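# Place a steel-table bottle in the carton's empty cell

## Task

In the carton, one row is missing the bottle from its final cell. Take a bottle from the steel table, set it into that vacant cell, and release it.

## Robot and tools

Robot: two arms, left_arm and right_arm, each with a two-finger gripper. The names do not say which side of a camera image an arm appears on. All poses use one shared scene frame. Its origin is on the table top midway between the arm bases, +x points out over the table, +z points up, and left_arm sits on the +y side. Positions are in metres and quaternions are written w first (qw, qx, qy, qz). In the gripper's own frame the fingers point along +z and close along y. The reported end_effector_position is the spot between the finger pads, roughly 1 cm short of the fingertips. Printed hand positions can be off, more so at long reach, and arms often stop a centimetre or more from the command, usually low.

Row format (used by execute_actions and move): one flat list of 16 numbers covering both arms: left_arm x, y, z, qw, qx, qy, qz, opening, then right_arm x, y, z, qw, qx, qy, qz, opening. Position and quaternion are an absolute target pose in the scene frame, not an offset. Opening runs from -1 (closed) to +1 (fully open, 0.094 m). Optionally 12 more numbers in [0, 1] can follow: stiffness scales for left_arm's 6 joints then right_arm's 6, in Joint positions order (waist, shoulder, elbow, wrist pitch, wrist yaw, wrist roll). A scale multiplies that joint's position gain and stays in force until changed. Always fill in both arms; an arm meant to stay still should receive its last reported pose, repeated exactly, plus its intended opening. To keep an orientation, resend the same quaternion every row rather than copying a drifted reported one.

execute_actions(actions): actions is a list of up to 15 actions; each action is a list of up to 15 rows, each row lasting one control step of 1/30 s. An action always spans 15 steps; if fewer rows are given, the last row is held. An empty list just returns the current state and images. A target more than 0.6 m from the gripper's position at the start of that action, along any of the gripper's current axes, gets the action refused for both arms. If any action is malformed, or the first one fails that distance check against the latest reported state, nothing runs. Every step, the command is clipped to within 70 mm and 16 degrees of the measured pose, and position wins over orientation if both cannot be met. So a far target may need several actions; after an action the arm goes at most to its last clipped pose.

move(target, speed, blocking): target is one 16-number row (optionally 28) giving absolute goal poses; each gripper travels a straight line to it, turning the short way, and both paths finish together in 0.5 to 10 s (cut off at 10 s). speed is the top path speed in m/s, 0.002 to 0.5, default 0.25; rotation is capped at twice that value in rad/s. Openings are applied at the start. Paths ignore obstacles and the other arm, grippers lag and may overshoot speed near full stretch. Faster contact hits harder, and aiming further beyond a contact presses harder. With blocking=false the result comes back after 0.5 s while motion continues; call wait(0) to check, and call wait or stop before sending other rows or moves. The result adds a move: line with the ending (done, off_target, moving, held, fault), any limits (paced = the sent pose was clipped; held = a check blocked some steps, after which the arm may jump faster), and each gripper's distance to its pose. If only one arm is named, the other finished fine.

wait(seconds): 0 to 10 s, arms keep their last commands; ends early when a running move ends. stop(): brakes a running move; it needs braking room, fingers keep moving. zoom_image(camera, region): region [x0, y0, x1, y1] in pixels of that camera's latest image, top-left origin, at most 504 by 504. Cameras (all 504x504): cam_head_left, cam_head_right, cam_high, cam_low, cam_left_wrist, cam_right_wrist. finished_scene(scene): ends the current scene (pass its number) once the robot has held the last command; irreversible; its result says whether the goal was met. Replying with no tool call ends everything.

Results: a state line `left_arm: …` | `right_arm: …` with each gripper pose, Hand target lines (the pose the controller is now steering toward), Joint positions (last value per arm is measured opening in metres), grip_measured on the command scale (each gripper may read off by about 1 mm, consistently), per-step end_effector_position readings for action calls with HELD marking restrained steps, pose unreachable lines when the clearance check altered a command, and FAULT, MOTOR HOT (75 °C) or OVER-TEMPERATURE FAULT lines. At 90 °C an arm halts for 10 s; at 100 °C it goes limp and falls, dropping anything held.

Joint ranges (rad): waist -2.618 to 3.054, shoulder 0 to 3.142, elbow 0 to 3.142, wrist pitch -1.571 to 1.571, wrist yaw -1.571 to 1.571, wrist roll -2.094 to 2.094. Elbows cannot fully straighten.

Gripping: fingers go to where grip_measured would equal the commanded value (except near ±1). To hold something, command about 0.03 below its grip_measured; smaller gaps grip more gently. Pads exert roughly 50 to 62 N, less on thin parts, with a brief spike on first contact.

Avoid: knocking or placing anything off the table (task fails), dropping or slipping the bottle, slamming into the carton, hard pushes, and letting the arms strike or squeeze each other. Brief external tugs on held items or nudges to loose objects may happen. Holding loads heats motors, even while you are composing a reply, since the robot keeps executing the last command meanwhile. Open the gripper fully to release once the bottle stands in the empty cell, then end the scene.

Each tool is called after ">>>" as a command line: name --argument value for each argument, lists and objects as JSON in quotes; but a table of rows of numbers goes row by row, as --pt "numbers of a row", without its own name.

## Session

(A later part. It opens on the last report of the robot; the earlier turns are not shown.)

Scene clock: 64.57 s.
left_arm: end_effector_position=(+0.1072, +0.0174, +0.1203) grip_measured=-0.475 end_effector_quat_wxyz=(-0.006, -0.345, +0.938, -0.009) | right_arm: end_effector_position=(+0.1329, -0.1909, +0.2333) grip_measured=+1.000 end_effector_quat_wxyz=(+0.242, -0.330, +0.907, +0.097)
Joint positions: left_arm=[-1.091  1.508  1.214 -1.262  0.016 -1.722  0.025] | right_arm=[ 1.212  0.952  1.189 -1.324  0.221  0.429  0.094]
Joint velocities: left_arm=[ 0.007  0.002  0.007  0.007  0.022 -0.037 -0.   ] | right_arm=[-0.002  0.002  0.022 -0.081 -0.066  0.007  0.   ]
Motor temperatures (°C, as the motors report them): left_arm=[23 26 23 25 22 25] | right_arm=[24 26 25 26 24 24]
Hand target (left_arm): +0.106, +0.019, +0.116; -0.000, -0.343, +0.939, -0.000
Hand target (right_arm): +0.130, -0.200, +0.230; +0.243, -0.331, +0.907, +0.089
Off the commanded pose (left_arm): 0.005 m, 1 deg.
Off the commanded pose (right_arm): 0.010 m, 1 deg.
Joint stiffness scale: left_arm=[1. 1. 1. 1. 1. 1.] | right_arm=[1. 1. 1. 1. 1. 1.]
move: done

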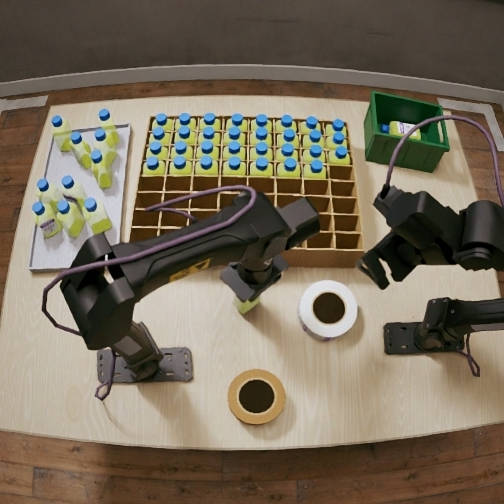

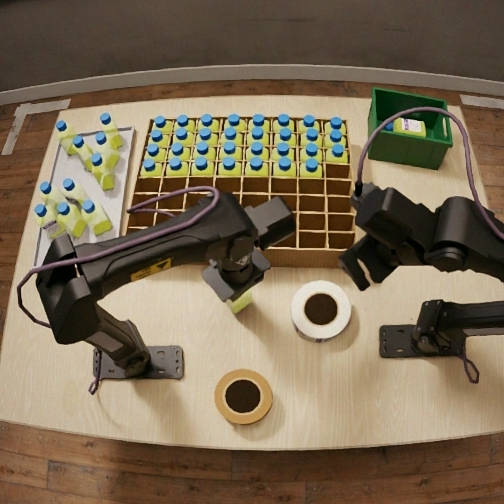

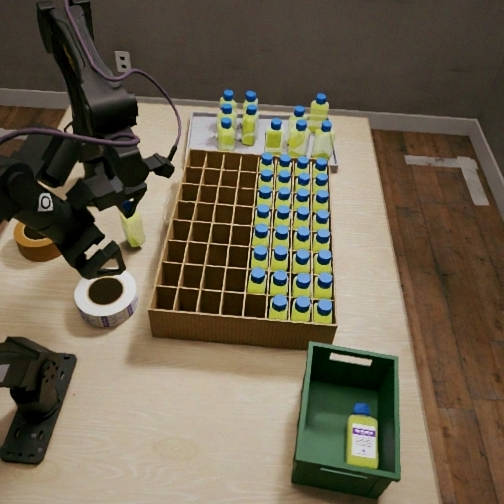

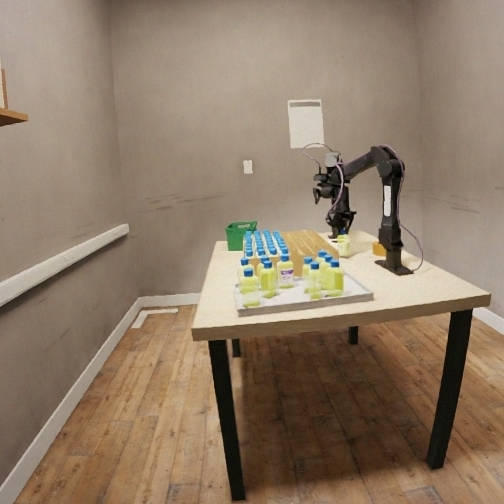

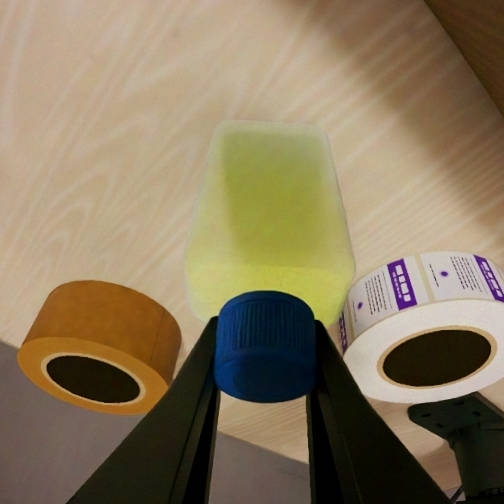

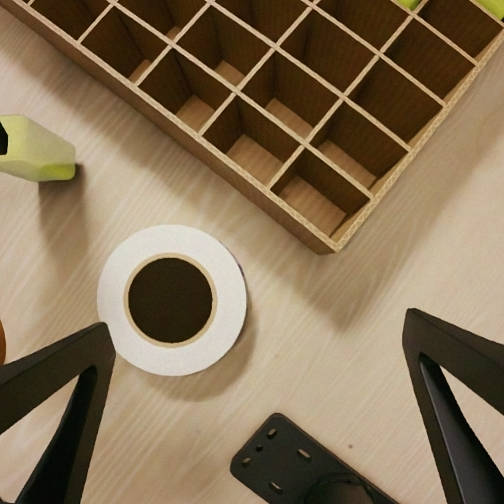

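>>> move --target '[0.105, 0.02, 0.109, 0, -0.3429, 0.9394, 0, -0.495, 0.13, -0.2, 0.23, 0.2431, -0.3312, 0.9074, 0.0887, 1]' --speed 0.03

Scene clock: 65.63 s.
left_arm: end_effector_position=(+0.1068, +0.0183, +0.1134) grip_measured=-0.475 end_effector_quat_wxyz=(-0.006, -0.346, +0.938, -0.008) | right_arm: end_effector_position=(+0.1330, -0.1909, +0.2333) grip_measured=+1.000 end_effector_quat_wxyz=(+0.242, -0.330, +0.907, +0.097)
Joint positions: left_arm=[-1.091  1.508  1.187 -1.237  0.015 -1.723  0.025] | right_arm=[ 1.212  0.952  1.189 -1.324  0.222  0.429  0.094]
Joint velocities: left_arm=[ 0.017 -0.012  0.017  0.051 -0.007  0.007 -0.001] | right_arm=[-0.002 -0.012 -0.017  0.007 -0.11  -0.007  0.   ]
Motor temperatures (°C, as the motors report them): left_arm=[23 26 23 25 22 25] | right_arm=[24 25 25 26 24 24]
Hand target (left_arm): +0.105, +0.020, +0.109; -0.000, -0.343, +0.939, -0.000
Hand target (right_arm): +0.130, -0.200, +0.230; +0.243, -0.331, +0.907, +0.089
Off the commanded pose (left_arm): 0.005 m, 1 deg.
Off the commanded pose (right_arm): 0.010 m, 1 deg.
Joint stiffness scale: left_arm=[1. 1. 1. 1. 1. 1.] | right_arm=[1. 1. 1. 1. 1. 1.]
move: done

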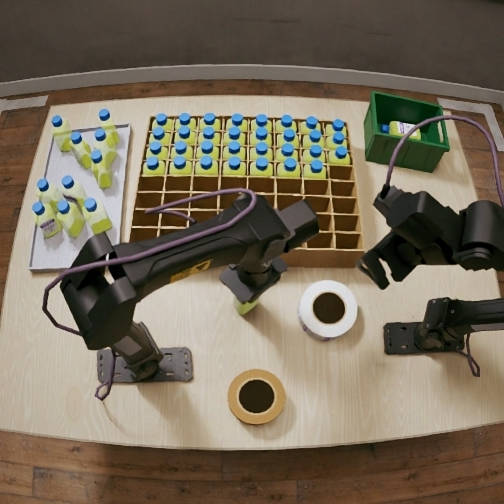

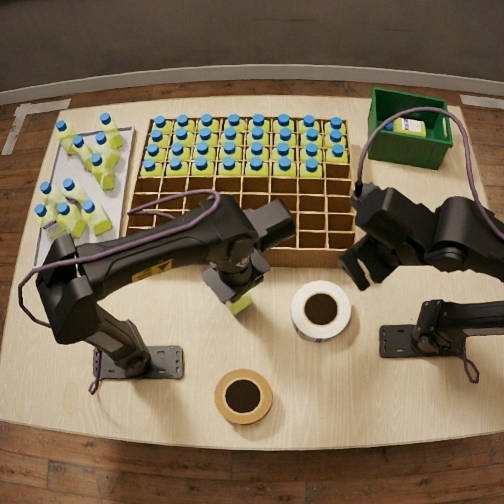

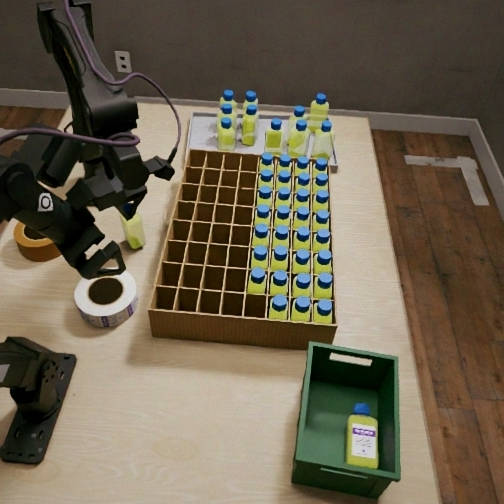

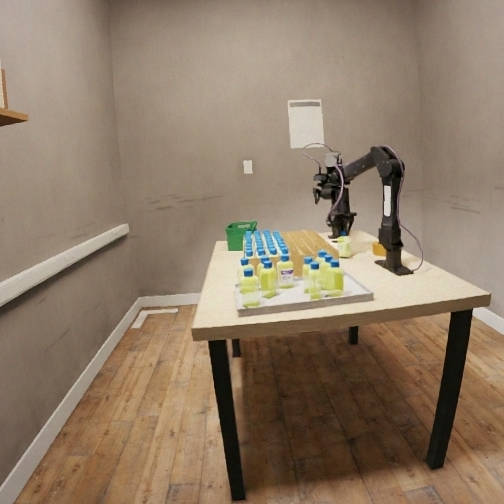

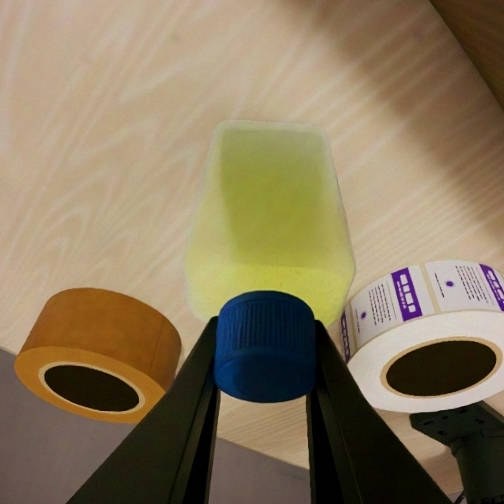

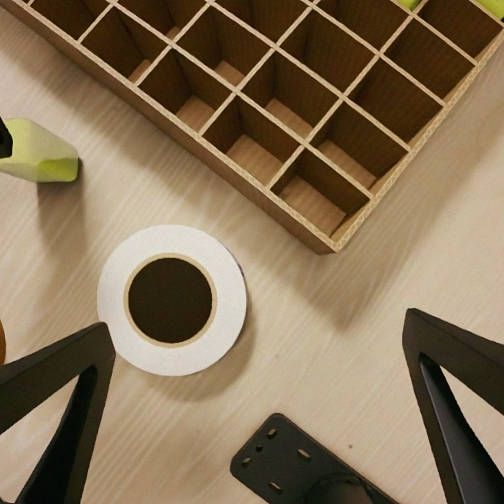

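>>> move --target '[0.105, 0.02, 0.104, 0, -0.3429, 0.9394, 0, -0.495, 0.13, -0.2, 0.23, 0.2431, -0.3312, 0.9074, 0.0887, 1]' --speed 0.02

Scene clock: 66.83 s.
left_arm: end_effector_position=(+0.1070, +0.0180, +0.1089) grip_measured=-0.475 end_effector_quat_wxyz=(-0.006, -0.346, +0.938, -0.010) | right_arm: end_effector_position=(+0.1330, -0.1909, +0.2333) grip_measured=+1.000 end_effector_quat_wxyz=(+0.242, -0.330, +0.907, +0.097)
Joint positions: left_arm=[-1.091  1.508  1.169 -1.216  0.015 -1.723  0.025] | right_arm=[ 1.212  0.952  1.189 -1.324  0.222  0.429  0.094]
Joint velocities: left_arm=[-0.007  0.002 -0.012 -0.007 -0.095  0.007 -0.   ] | right_arm=[-0.007 -0.007  0.007  0.066 -0.066  0.037  0.   ]
Motor temperatures (°C, as the motors report them): left_arm=[23 26 23 25 22 25] | right_arm=[24 25 25 26 24 24]
Hand target (left_arm): +0.105, +0.020, +0.104; -0.000, -0.343, +0.939, -0.000
Hand target (right_arm): +0.130, -0.200, +0.230; +0.243, -0.331, +0.907, +0.089
Off the commanded pose (left_arm): 0.006 m, 1 deg.
Off the commanded pose (right_arm): 0.010 m, 1 deg.
Joint stiffness scale: left_arm=[1. 1. 1. 1. 1. 1.] | right_arm=[1. 1. 1. 1. 1. 1.]
move: done

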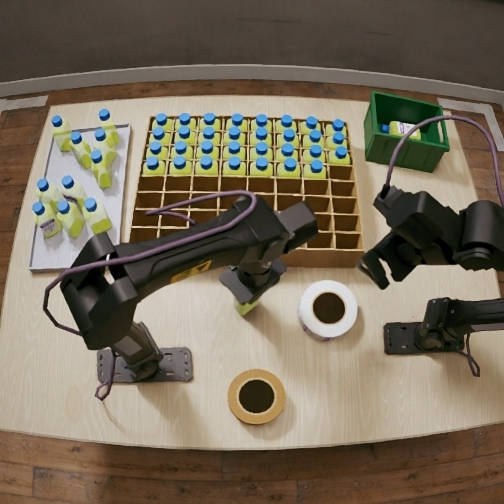

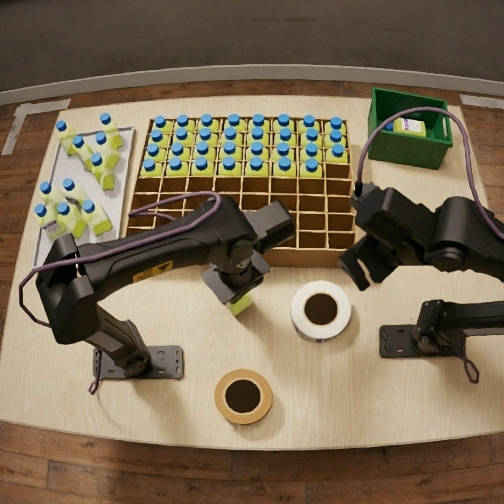

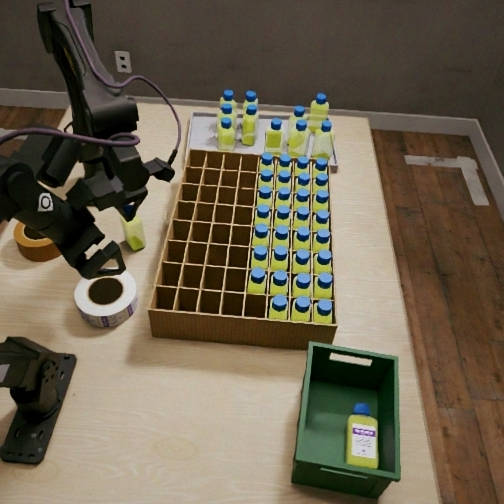

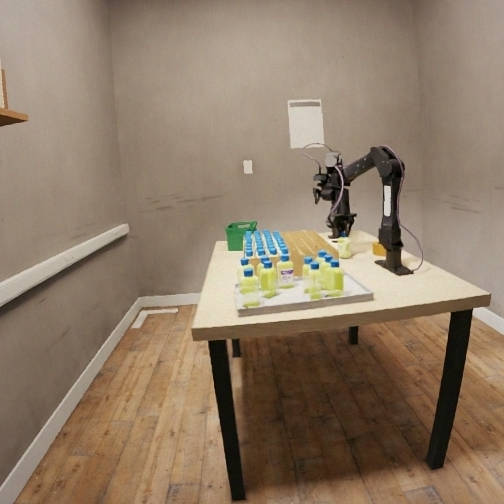

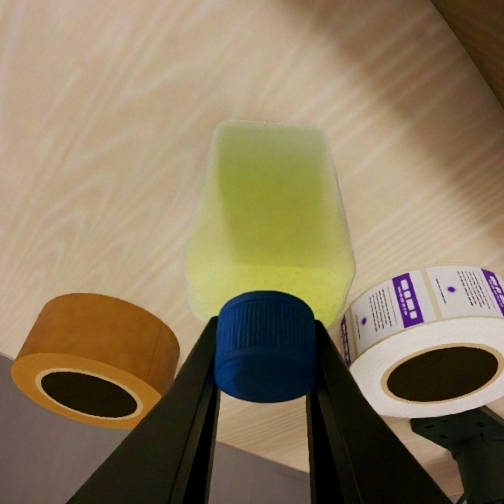

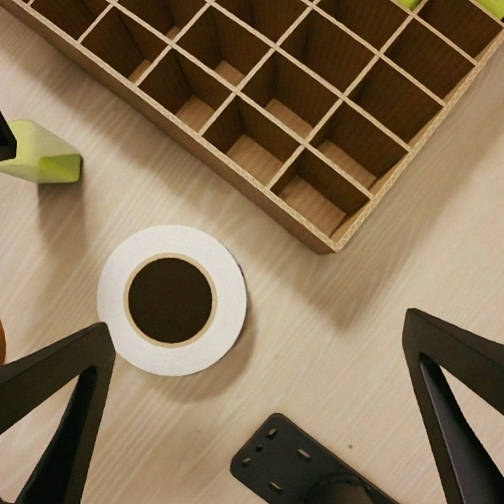

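>>> move --target '[0.105, 0.02, 0.104, 0, -0.3429, 0.9394, 0, 0.3, 0.13, -0.2, 0.23, 0.2431, -0.3312, 0.9074, 0.0887, 1]' --speed 0.02

>>> move --target '[0.105, 0.02, 0.16, 0, -0.3429, 0.9394, 0, 0.3, 0.13, -0.2, 0.23, 0.2431, -0.3312, 0.9074, 0.0887, 1]' --speed 0.12

Scene clock: 68.23 s.
left_arm: end_effector_position=(+0.1074, +0.0175, +0.1089) grip_measured=+0.298 end_effector_quat_wxyz=(-0.005, -0.346, +0.938, -0.011) | right_arm: end_effector_position=(+0.1330, -0.1909, +0.2333) grip_measured=+1.000 end_effector_quat_wxyz=(+0.242, -0.330, +0.907, +0.097)
Joint positions: left_arm=[-1.091  1.508  1.169 -1.213  0.014 -1.723  0.061] | right_arm=[ 1.212  0.952  1.189 -1.324  0.222  0.429  0.094]
Joint velocities: left_arm=[ 0.007  0.012 -0.002 -0.022 -0.081  0.022 -0.   ] | right_arm=[ 0.012  0.007 -0.012  0.007 -0.081 -0.051  0.   ]
Motor temperatures (°C, as the motors report them): left_arm=[23 26 23 24 22 25] | right_arm=[24 25 25 26 24 24]
Hand target (left_arm): +0.105, +0.020, +0.104; -0.000, -0.343, +0.939, -0.000
Hand target (right_arm): +0.130, -0.200, +0.230; +0.243, -0.331, +0.907, +0.089
Off the commanded pose (left_arm): 0.006 m, 1 deg.
Off the commanded pose (right_arm): 0.010 m, 1 deg.
Joint stiffness scale: left_arm=[1. 1. 1. 1. 1. 1.] | right_arm=[1. 1. 1. 1. 1. 1.]
move: done

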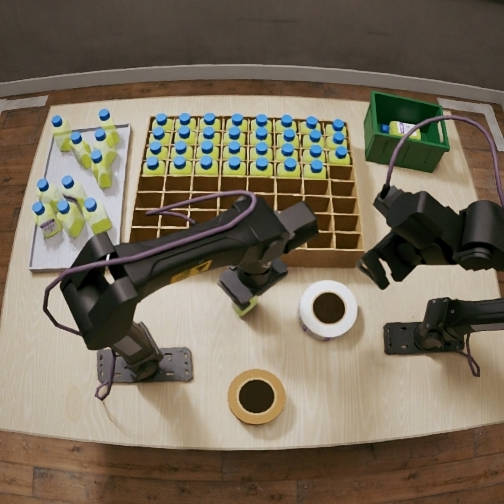

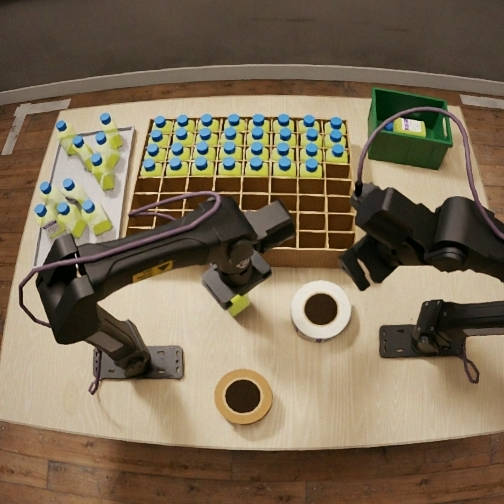

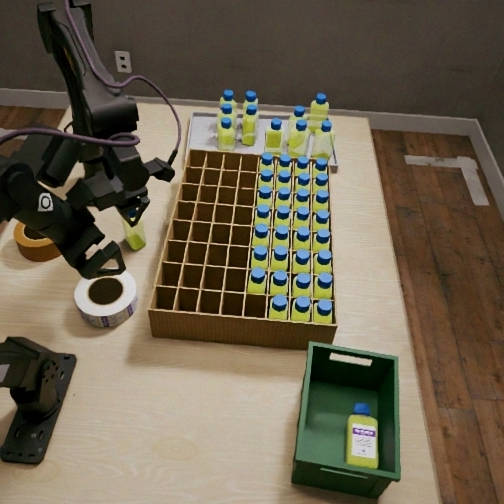

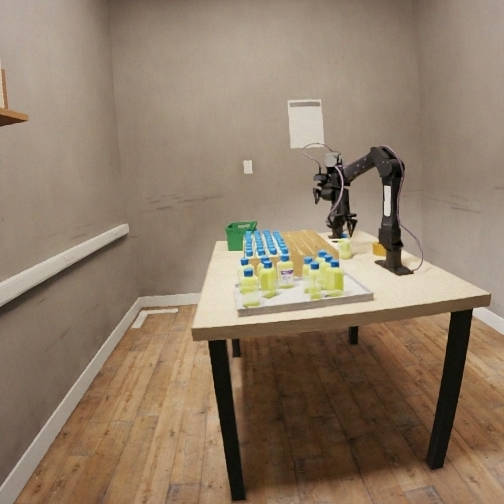

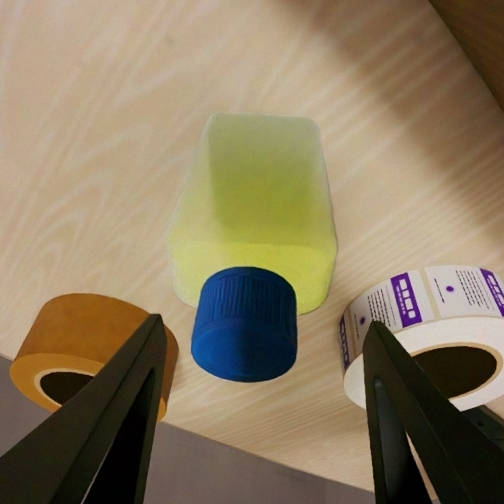

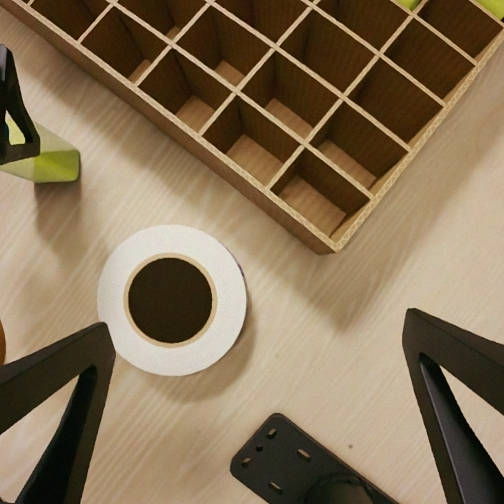

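Scene clock: 69.27 s.
left_arm: end_effector_position=(+0.1056, +0.0206, +0.1560) grip_measured=+0.298 end_effector_quat_wxyz=(-0.007, -0.346, +0.938, -0.003) | right_arm: end_effector_position=(+0.1330, -0.1909, +0.2333) grip_measured=+1.000 end_effector_quat_wxyz=(+0.242, -0.330, +0.907, +0.097)
Joint positions: left_arm=[-1.091  1.508  1.356 -1.416  0.014 -1.723  0.061] | right_arm=[ 1.212  0.952  1.189 -1.324  0.222  0.429  0.094]
Joint velocities: left_arm=[-0.002 -0.002  0.002  0.037 -0.007 -0.007 -0.001] | right_arm=[-0.002  0.002  0.007 -0.037 -0.081  0.007  0.   ]
Motor temperatures (°C, as the motors report them): left_arm=[23 26 23 24 22 25] | right_arm=[24 25 25 26 24 24]
Hand target (left_arm): +0.104, +0.021, +0.160; -0.000, -0.343, +0.939, -0.000
Hand target (right_arm): +0.130, -0.200, +0.230; +0.243, -0.331, +0.907, +0.089
Off the commanded pose (left_arm): 0.004 m, 1 deg.
Off the commanded pose (right_arm): 0.010 m, 1 deg.
Joint stiffness scale: left_arm=[1. 1. 1. 1. 1. 1.] | right_arm=[1. 1. 1. 1. 1. 1.]
move: done

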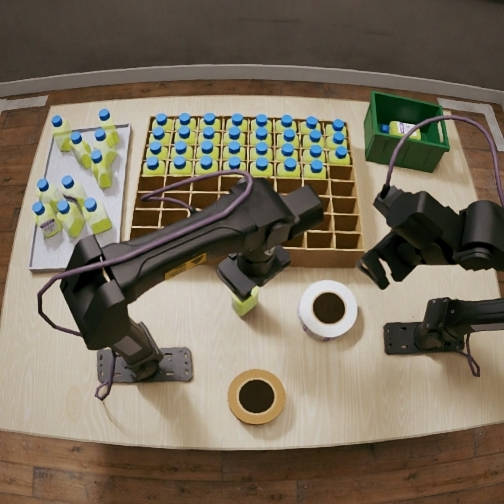

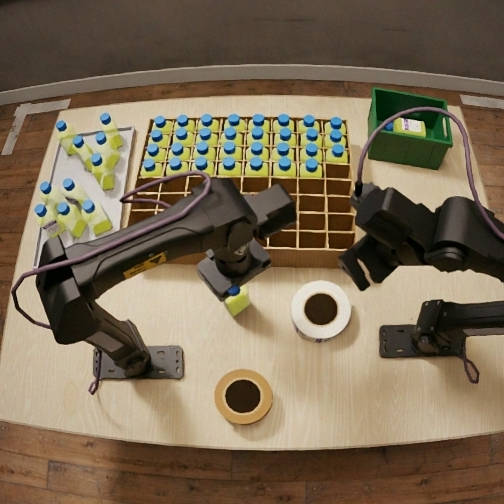

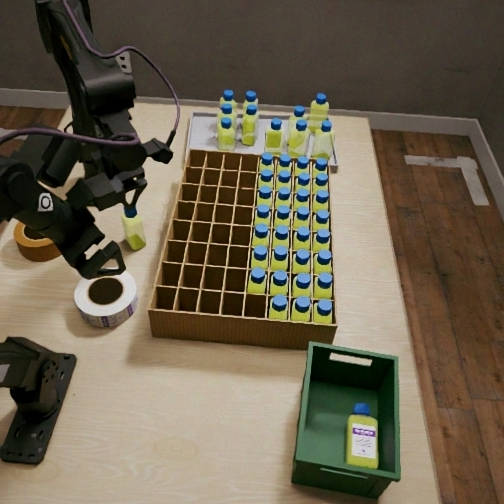

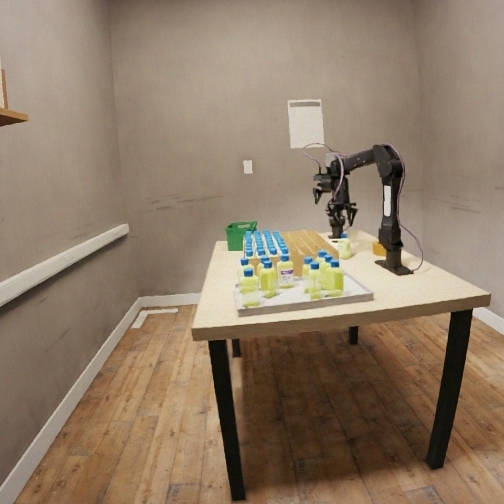

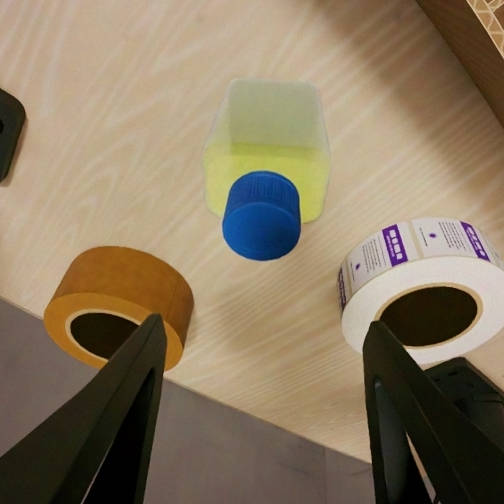

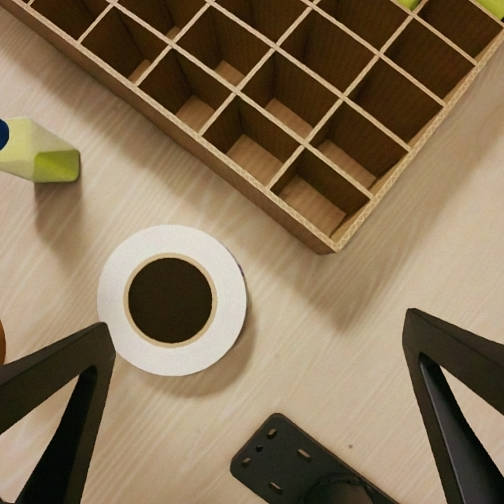

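>>> move --target '[0.15, 0.36, 0.22, 0.2537, -0.1919, 0.9467, 0.0514, 0.3, 0.094, 0.01, 0.21, 0.2431, -0.3312, 0.9074, 0.0887, 1]' --speed 0.25

Scene clock: 72.57 s.
left_arm: end_effector_position=(+0.1425, +0.3595, +0.2167) grip_measured=+0.299 end_effector_quat_wxyz=(+0.252, -0.188, +0.946, +0.075) | right_arm: end_effector_position=(+0.0929, +0.0049, +0.2015) grip_measured=+1.000 end_effector_quat_wxyz=(+0.225, -0.336, +0.911, +0.082)
Joint positions: left_arm=[ 0.636  0.9    1.093 -1.243  0.113  0.287  0.061] | right_arm=[ 1.568  1.667  1.602 -1.167  0.353  0.771  0.094]
Joint velocities: left_arm=[ 0.022 -0.002  0.002  0.007  0.066  0.022  0.   ] | right_arm=[-0.007 -0.007 -0.017 -0.037 -0.081  0.022  0.   ]
Motor temperatures (°C, as the motors report them): left_arm=[23 25 24 25 22 25] | right_arm=[24 25 25 26 24 24]
Hand target (left_arm): +0.144, +0.361, +0.220; +0.253, -0.189, +0.946, +0.072
Hand target (right_arm): +0.094, +0.011, +0.211; +0.238, -0.330, +0.909, +0.090
Off the commanded pose (left_arm): 0.008 m, 3 deg.
Off the commanded pose (right_arm): 0.010 m, 2 deg.
Joint stiffness scale: left_arm=[1. 1. 1. 1. 1. 1.] | right_arm=[1. 1. 1. 1. 1. 1.]
move: off_target (left_arm); limits=paced

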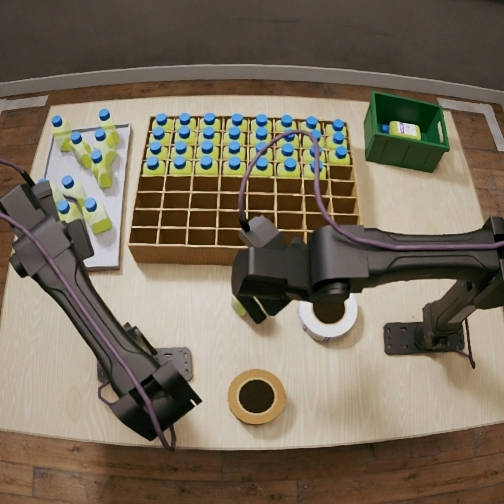

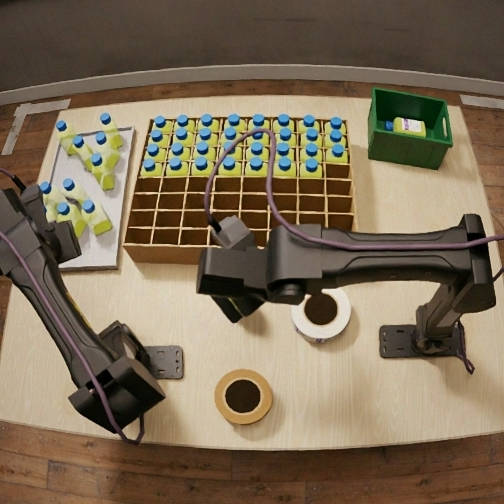

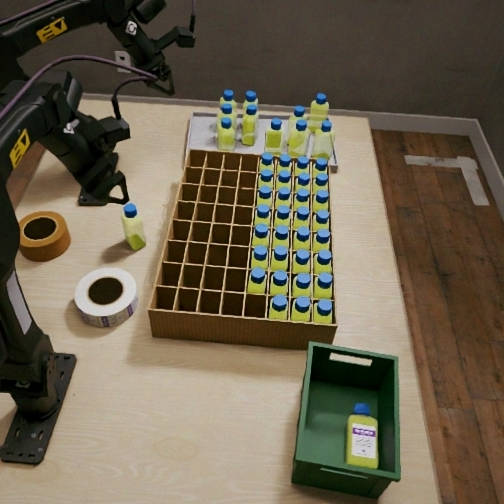

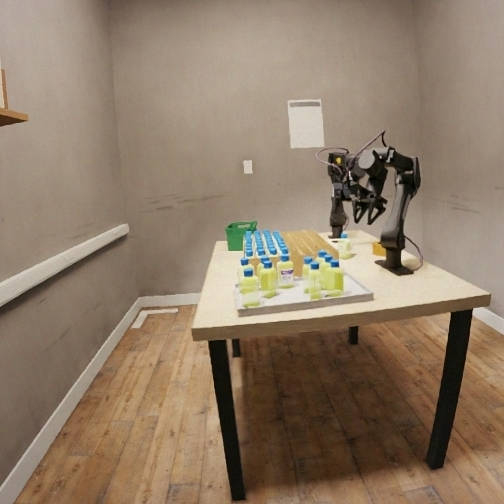

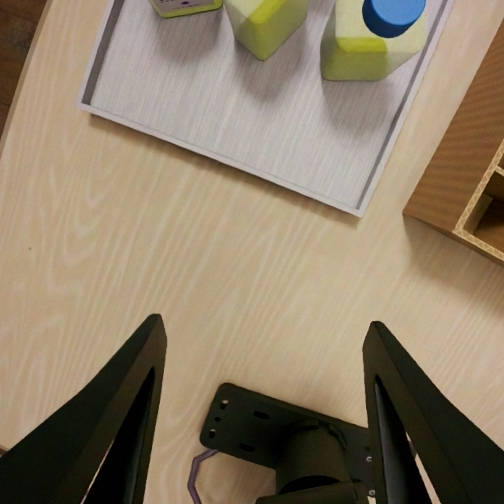

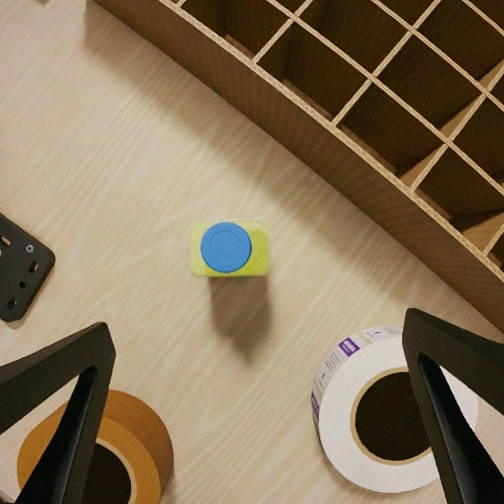

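>>> zoom_image --camera "cam_right_wrist" --region '[150, 180, 310, 310]'

Region (150, 180, 310, 310) of cam_right_wrist's 504x504 image, scaled by 3.150, with more detail than that image has; it fills the top 410 rows of this view, and the rest is white.

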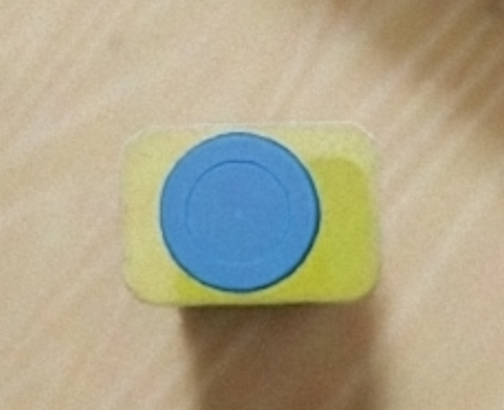

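>>> move --target '[0.1425, 0.3595, 0.2167, 0.252, -0.188, 0.946, 0.075, 0.3, 0.102, 0.033, 0.15, 0.2431, -0.3312, 0.9074, 0.0887, 0.3]' --speed 0.1

Scene clock: 77.23 s.
left_arm: end_effector_position=(+0.1428, +0.3594, +0.2168) grip_measured=+0.299 end_effector_quat_wxyz=(+0.252, -0.187, +0.946, +0.075) | right_arm: end_effector_position=(+0.0959, +0.0342, +0.1542) grip_measured=+0.302 end_effector_quat_wxyz=(+0.235, -0.333, +0.908, +0.096)
Joint positions: left_arm=[ 0.636  0.9    1.093 -1.243  0.114  0.289  0.061] | right_arm=[ 1.565  1.734  1.477 -0.937  0.357  0.762  0.061]
Joint velocities: left_arm=[ 0.027  0.002 -0.012 -0.022 -0.022 -0.066 -0.   ] | right_arm=[-0.002  0.007  0.017 -0.007 -0.037 -0.007 -0.   ]
Motor temperatures (°C, as the motors report them): left_arm=[23 25 24 25 22 25] | right_arm=[24 25 26 26 24 24]
Hand target (left_arm): +0.142, +0.360, +0.217; +0.252, -0.188, +0.946, +0.075
Hand target (right_arm): +0.102, +0.034, +0.150; +0.243, -0.331, +0.907, +0.089
Off the commanded pose (left_arm): 0.000 m, 0 deg.
Off the commanded pose (right_arm): 0.008 m, 1 deg.
Joint stiffness scale: left_arm=[1. 1. 1. 1. 1. 1.] | right_arm=[1. 1. 1. 1. 1. 1.]
move: done

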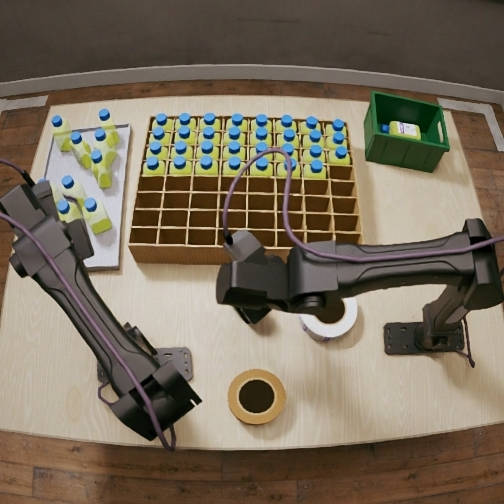

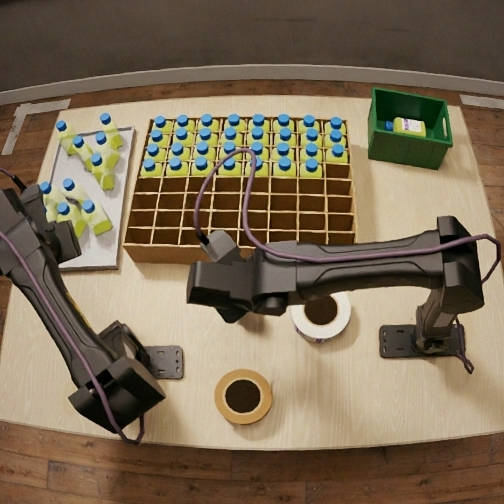

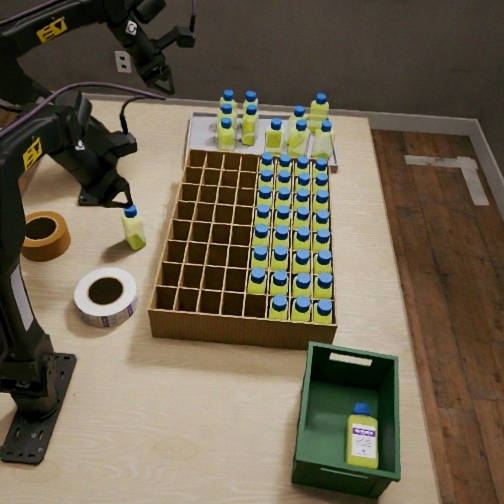

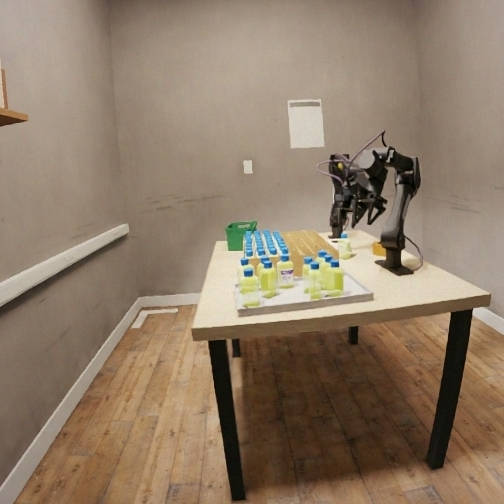

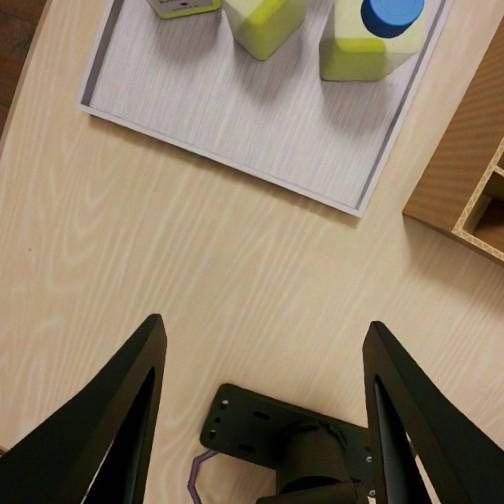

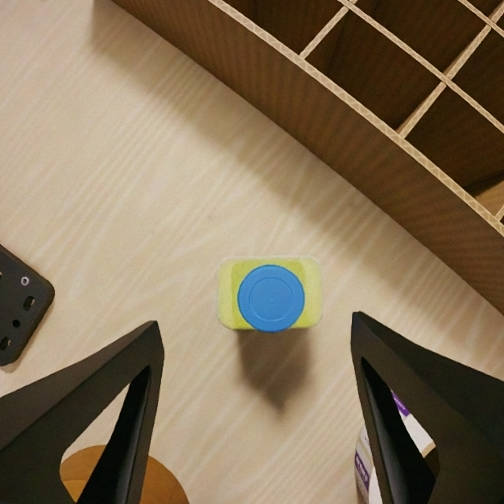

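>>> move --target '[0.1425, 0.3595, 0.2167, 0.252, -0.188, 0.946, 0.075, 0.3, 0.111, 0.034, 0.12, 0.2431, -0.3312, 0.9074, 0.0887, 0.3]' --speed 0.06

Scene clock: 79.13 s.
left_arm: end_effector_position=(+0.1428, +0.3594, +0.2168) grip_measured=+0.299 end_effector_quat_wxyz=(+0.252, -0.187, +0.946, +0.075) | right_arm: end_effector_position=(+0.1065, +0.0355, +0.1299) grip_measured=+0.302 end_effector_quat_wxyz=(+0.242, -0.330, +0.907, +0.101)
Joint positions: left_arm=[ 0.636  0.9    1.093 -1.243  0.114  0.289  0.061] | right_arm=[ 1.539  1.734  1.371 -0.809  0.357  0.737  0.061]
Joint velocities: left_arm=[-0.017 -0.002 -0.007 -0.037  0.022  0.066 -0.   ] | right_arm=[ 0.017  0.002 -0.002 -0.037 -0.066  0.007 -0.001]
Motor temperatures (°C, as the motors report them): left_arm=[23 25 24 25 22 25] | right_arm=[24 25 26 26 24 24]
Hand target (left_arm): +0.142, +0.359, +0.217; +0.252, -0.188, +0.946, +0.075
Hand target (right_arm): +0.111, +0.034, +0.120; +0.243, -0.331, +0.907, +0.089
Off the commanded pose (left_arm): 0.000 m, 0 deg.
Off the commanded pose (right_arm): 0.011 m, 1 deg.
Joint stiffness scale: left_arm=[1. 1. 1. 1. 1. 1.] | right_arm=[1. 1. 1. 1. 1. 1.]
move: off_target (right_arm)

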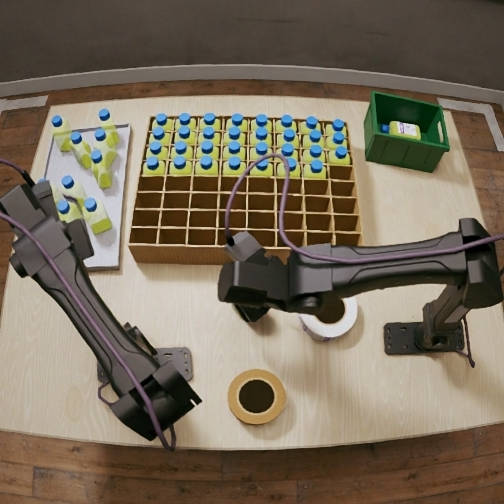

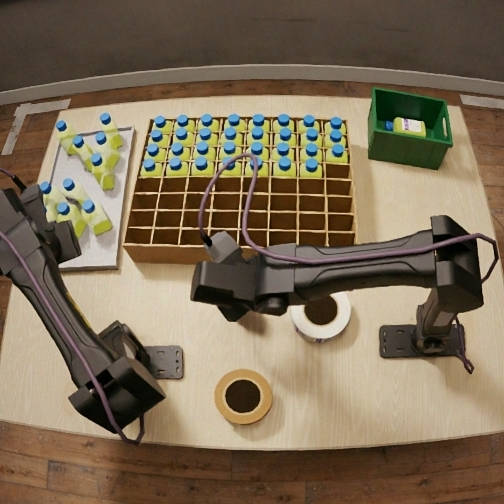

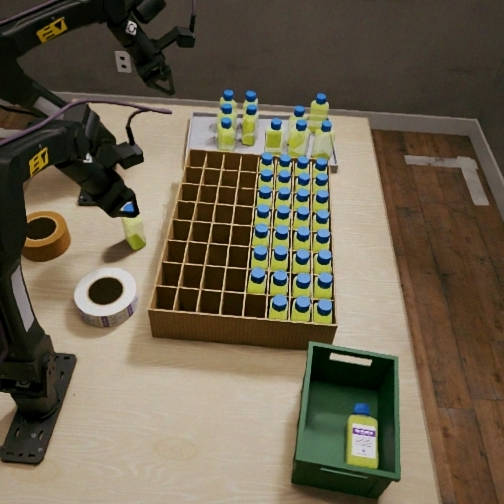

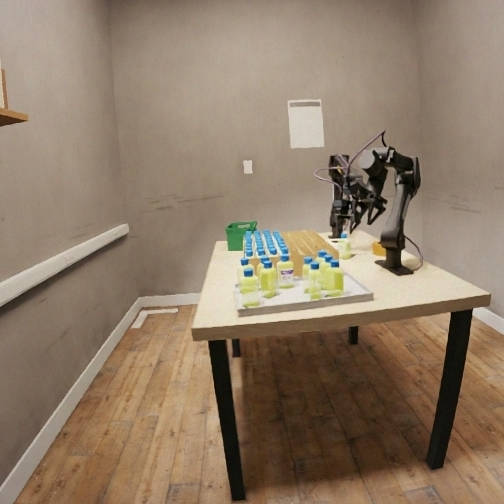

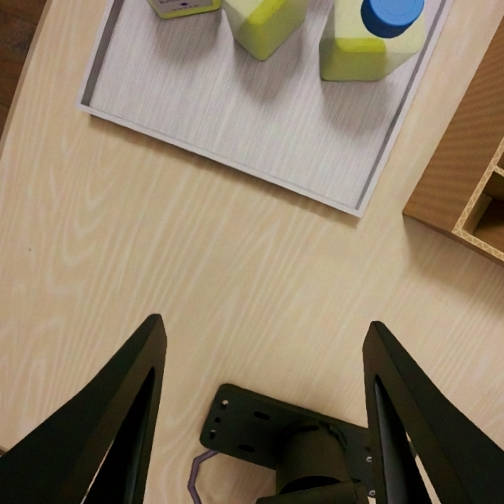

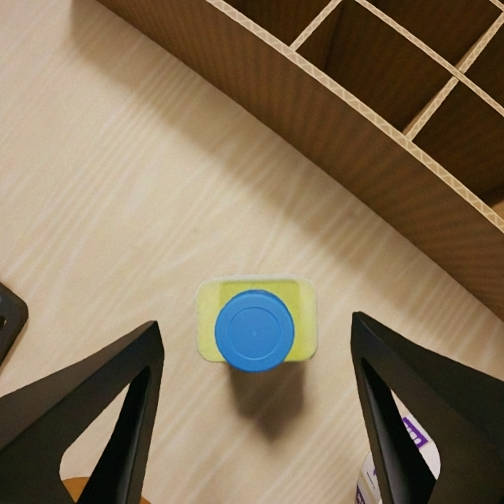

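>>> move --target '[0.1425, 0.3595, 0.2167, 0.252, -0.188, 0.946, 0.075, 0.3, 0.1095, 0.033, 0.097, 0.2431, -0.3312, 0.9074, 0.0887, 0.3]' --speed 0.05

Scene clock: 80.83 s.
left_arm: end_effector_position=(+0.1428, +0.3594, +0.2168) grip_measured=+0.299 end_effector_quat_wxyz=(+0.252, -0.187, +0.946, +0.075) | right_arm: end_effector_position=(+0.1064, +0.0343, +0.1026) grip_measured=+0.302 end_effector_quat_wxyz=(+0.239, -0.332, +0.907, +0.095)
Joint positions: left_arm=[ 0.636  0.9    1.093 -1.243  0.114  0.289  0.061] | right_arm=[ 1.539  1.757  1.294 -0.721  0.357  0.736  0.061]
Joint velocities: left_arm=[ 0.007 -0.017  0.007  0.022  0.007 -0.022 -0.001] | right_arm=[-0.007 -0.012 -0.012  0.066 -0.066  0.066  0.   ]
Motor temperatures (°C, as the motors report them): left_arm=[23 25 24 25 22 25] | right_arm=[24 25 26 26 24 24]
Hand target (left_arm): +0.142, +0.359, +0.217; +0.252, -0.188, +0.946, +0.075
Hand target (right_arm): +0.110, +0.034, +0.097; +0.243, -0.331, +0.907, +0.089
Off the commanded pose (left_arm): 0.000 m, 0 deg.
Off the commanded pose (right_arm): 0.007 m, 1 deg.
Joint stiffness scale: left_arm=[1. 1. 1. 1. 1. 1.] | right_arm=[1. 1. 1. 1. 1. 1.]
move: done

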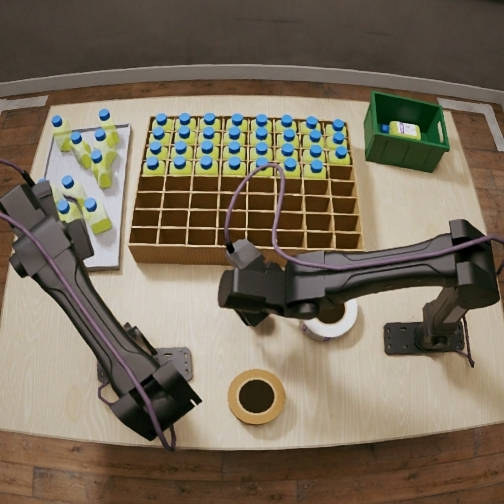

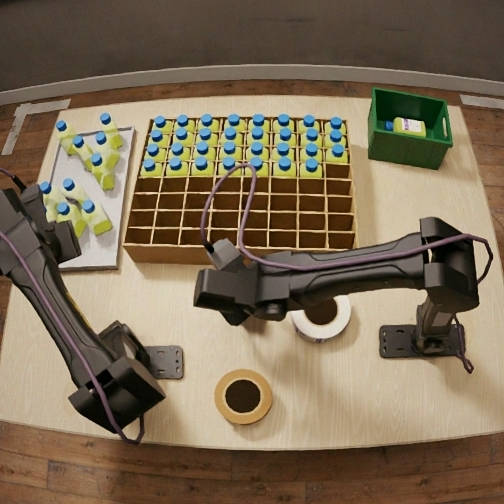

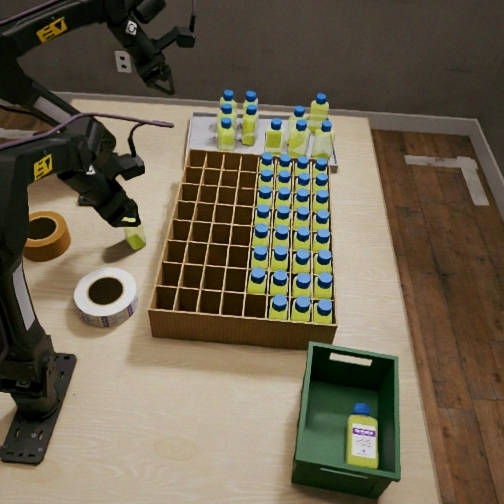

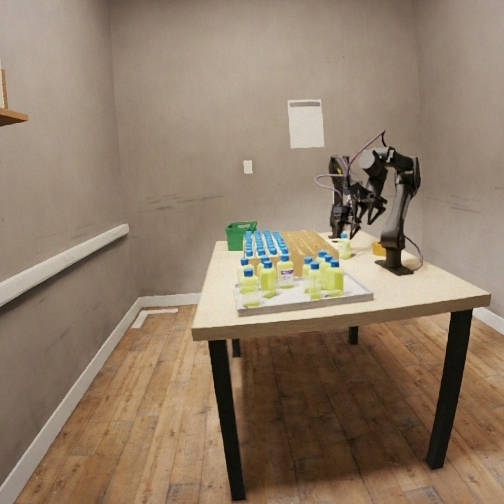

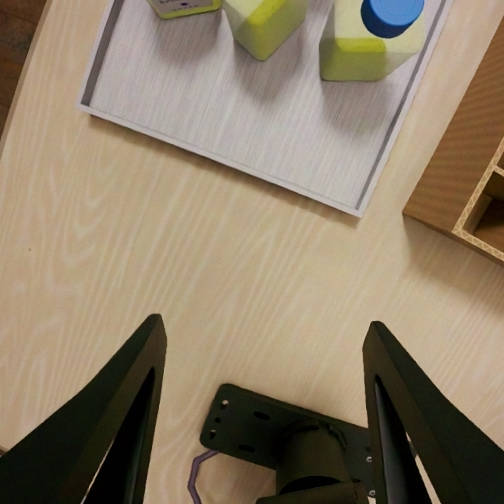

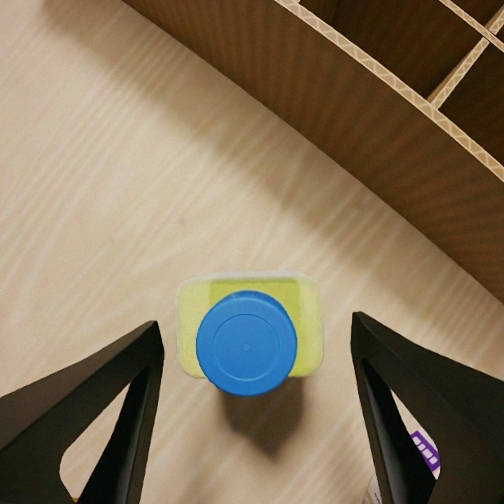

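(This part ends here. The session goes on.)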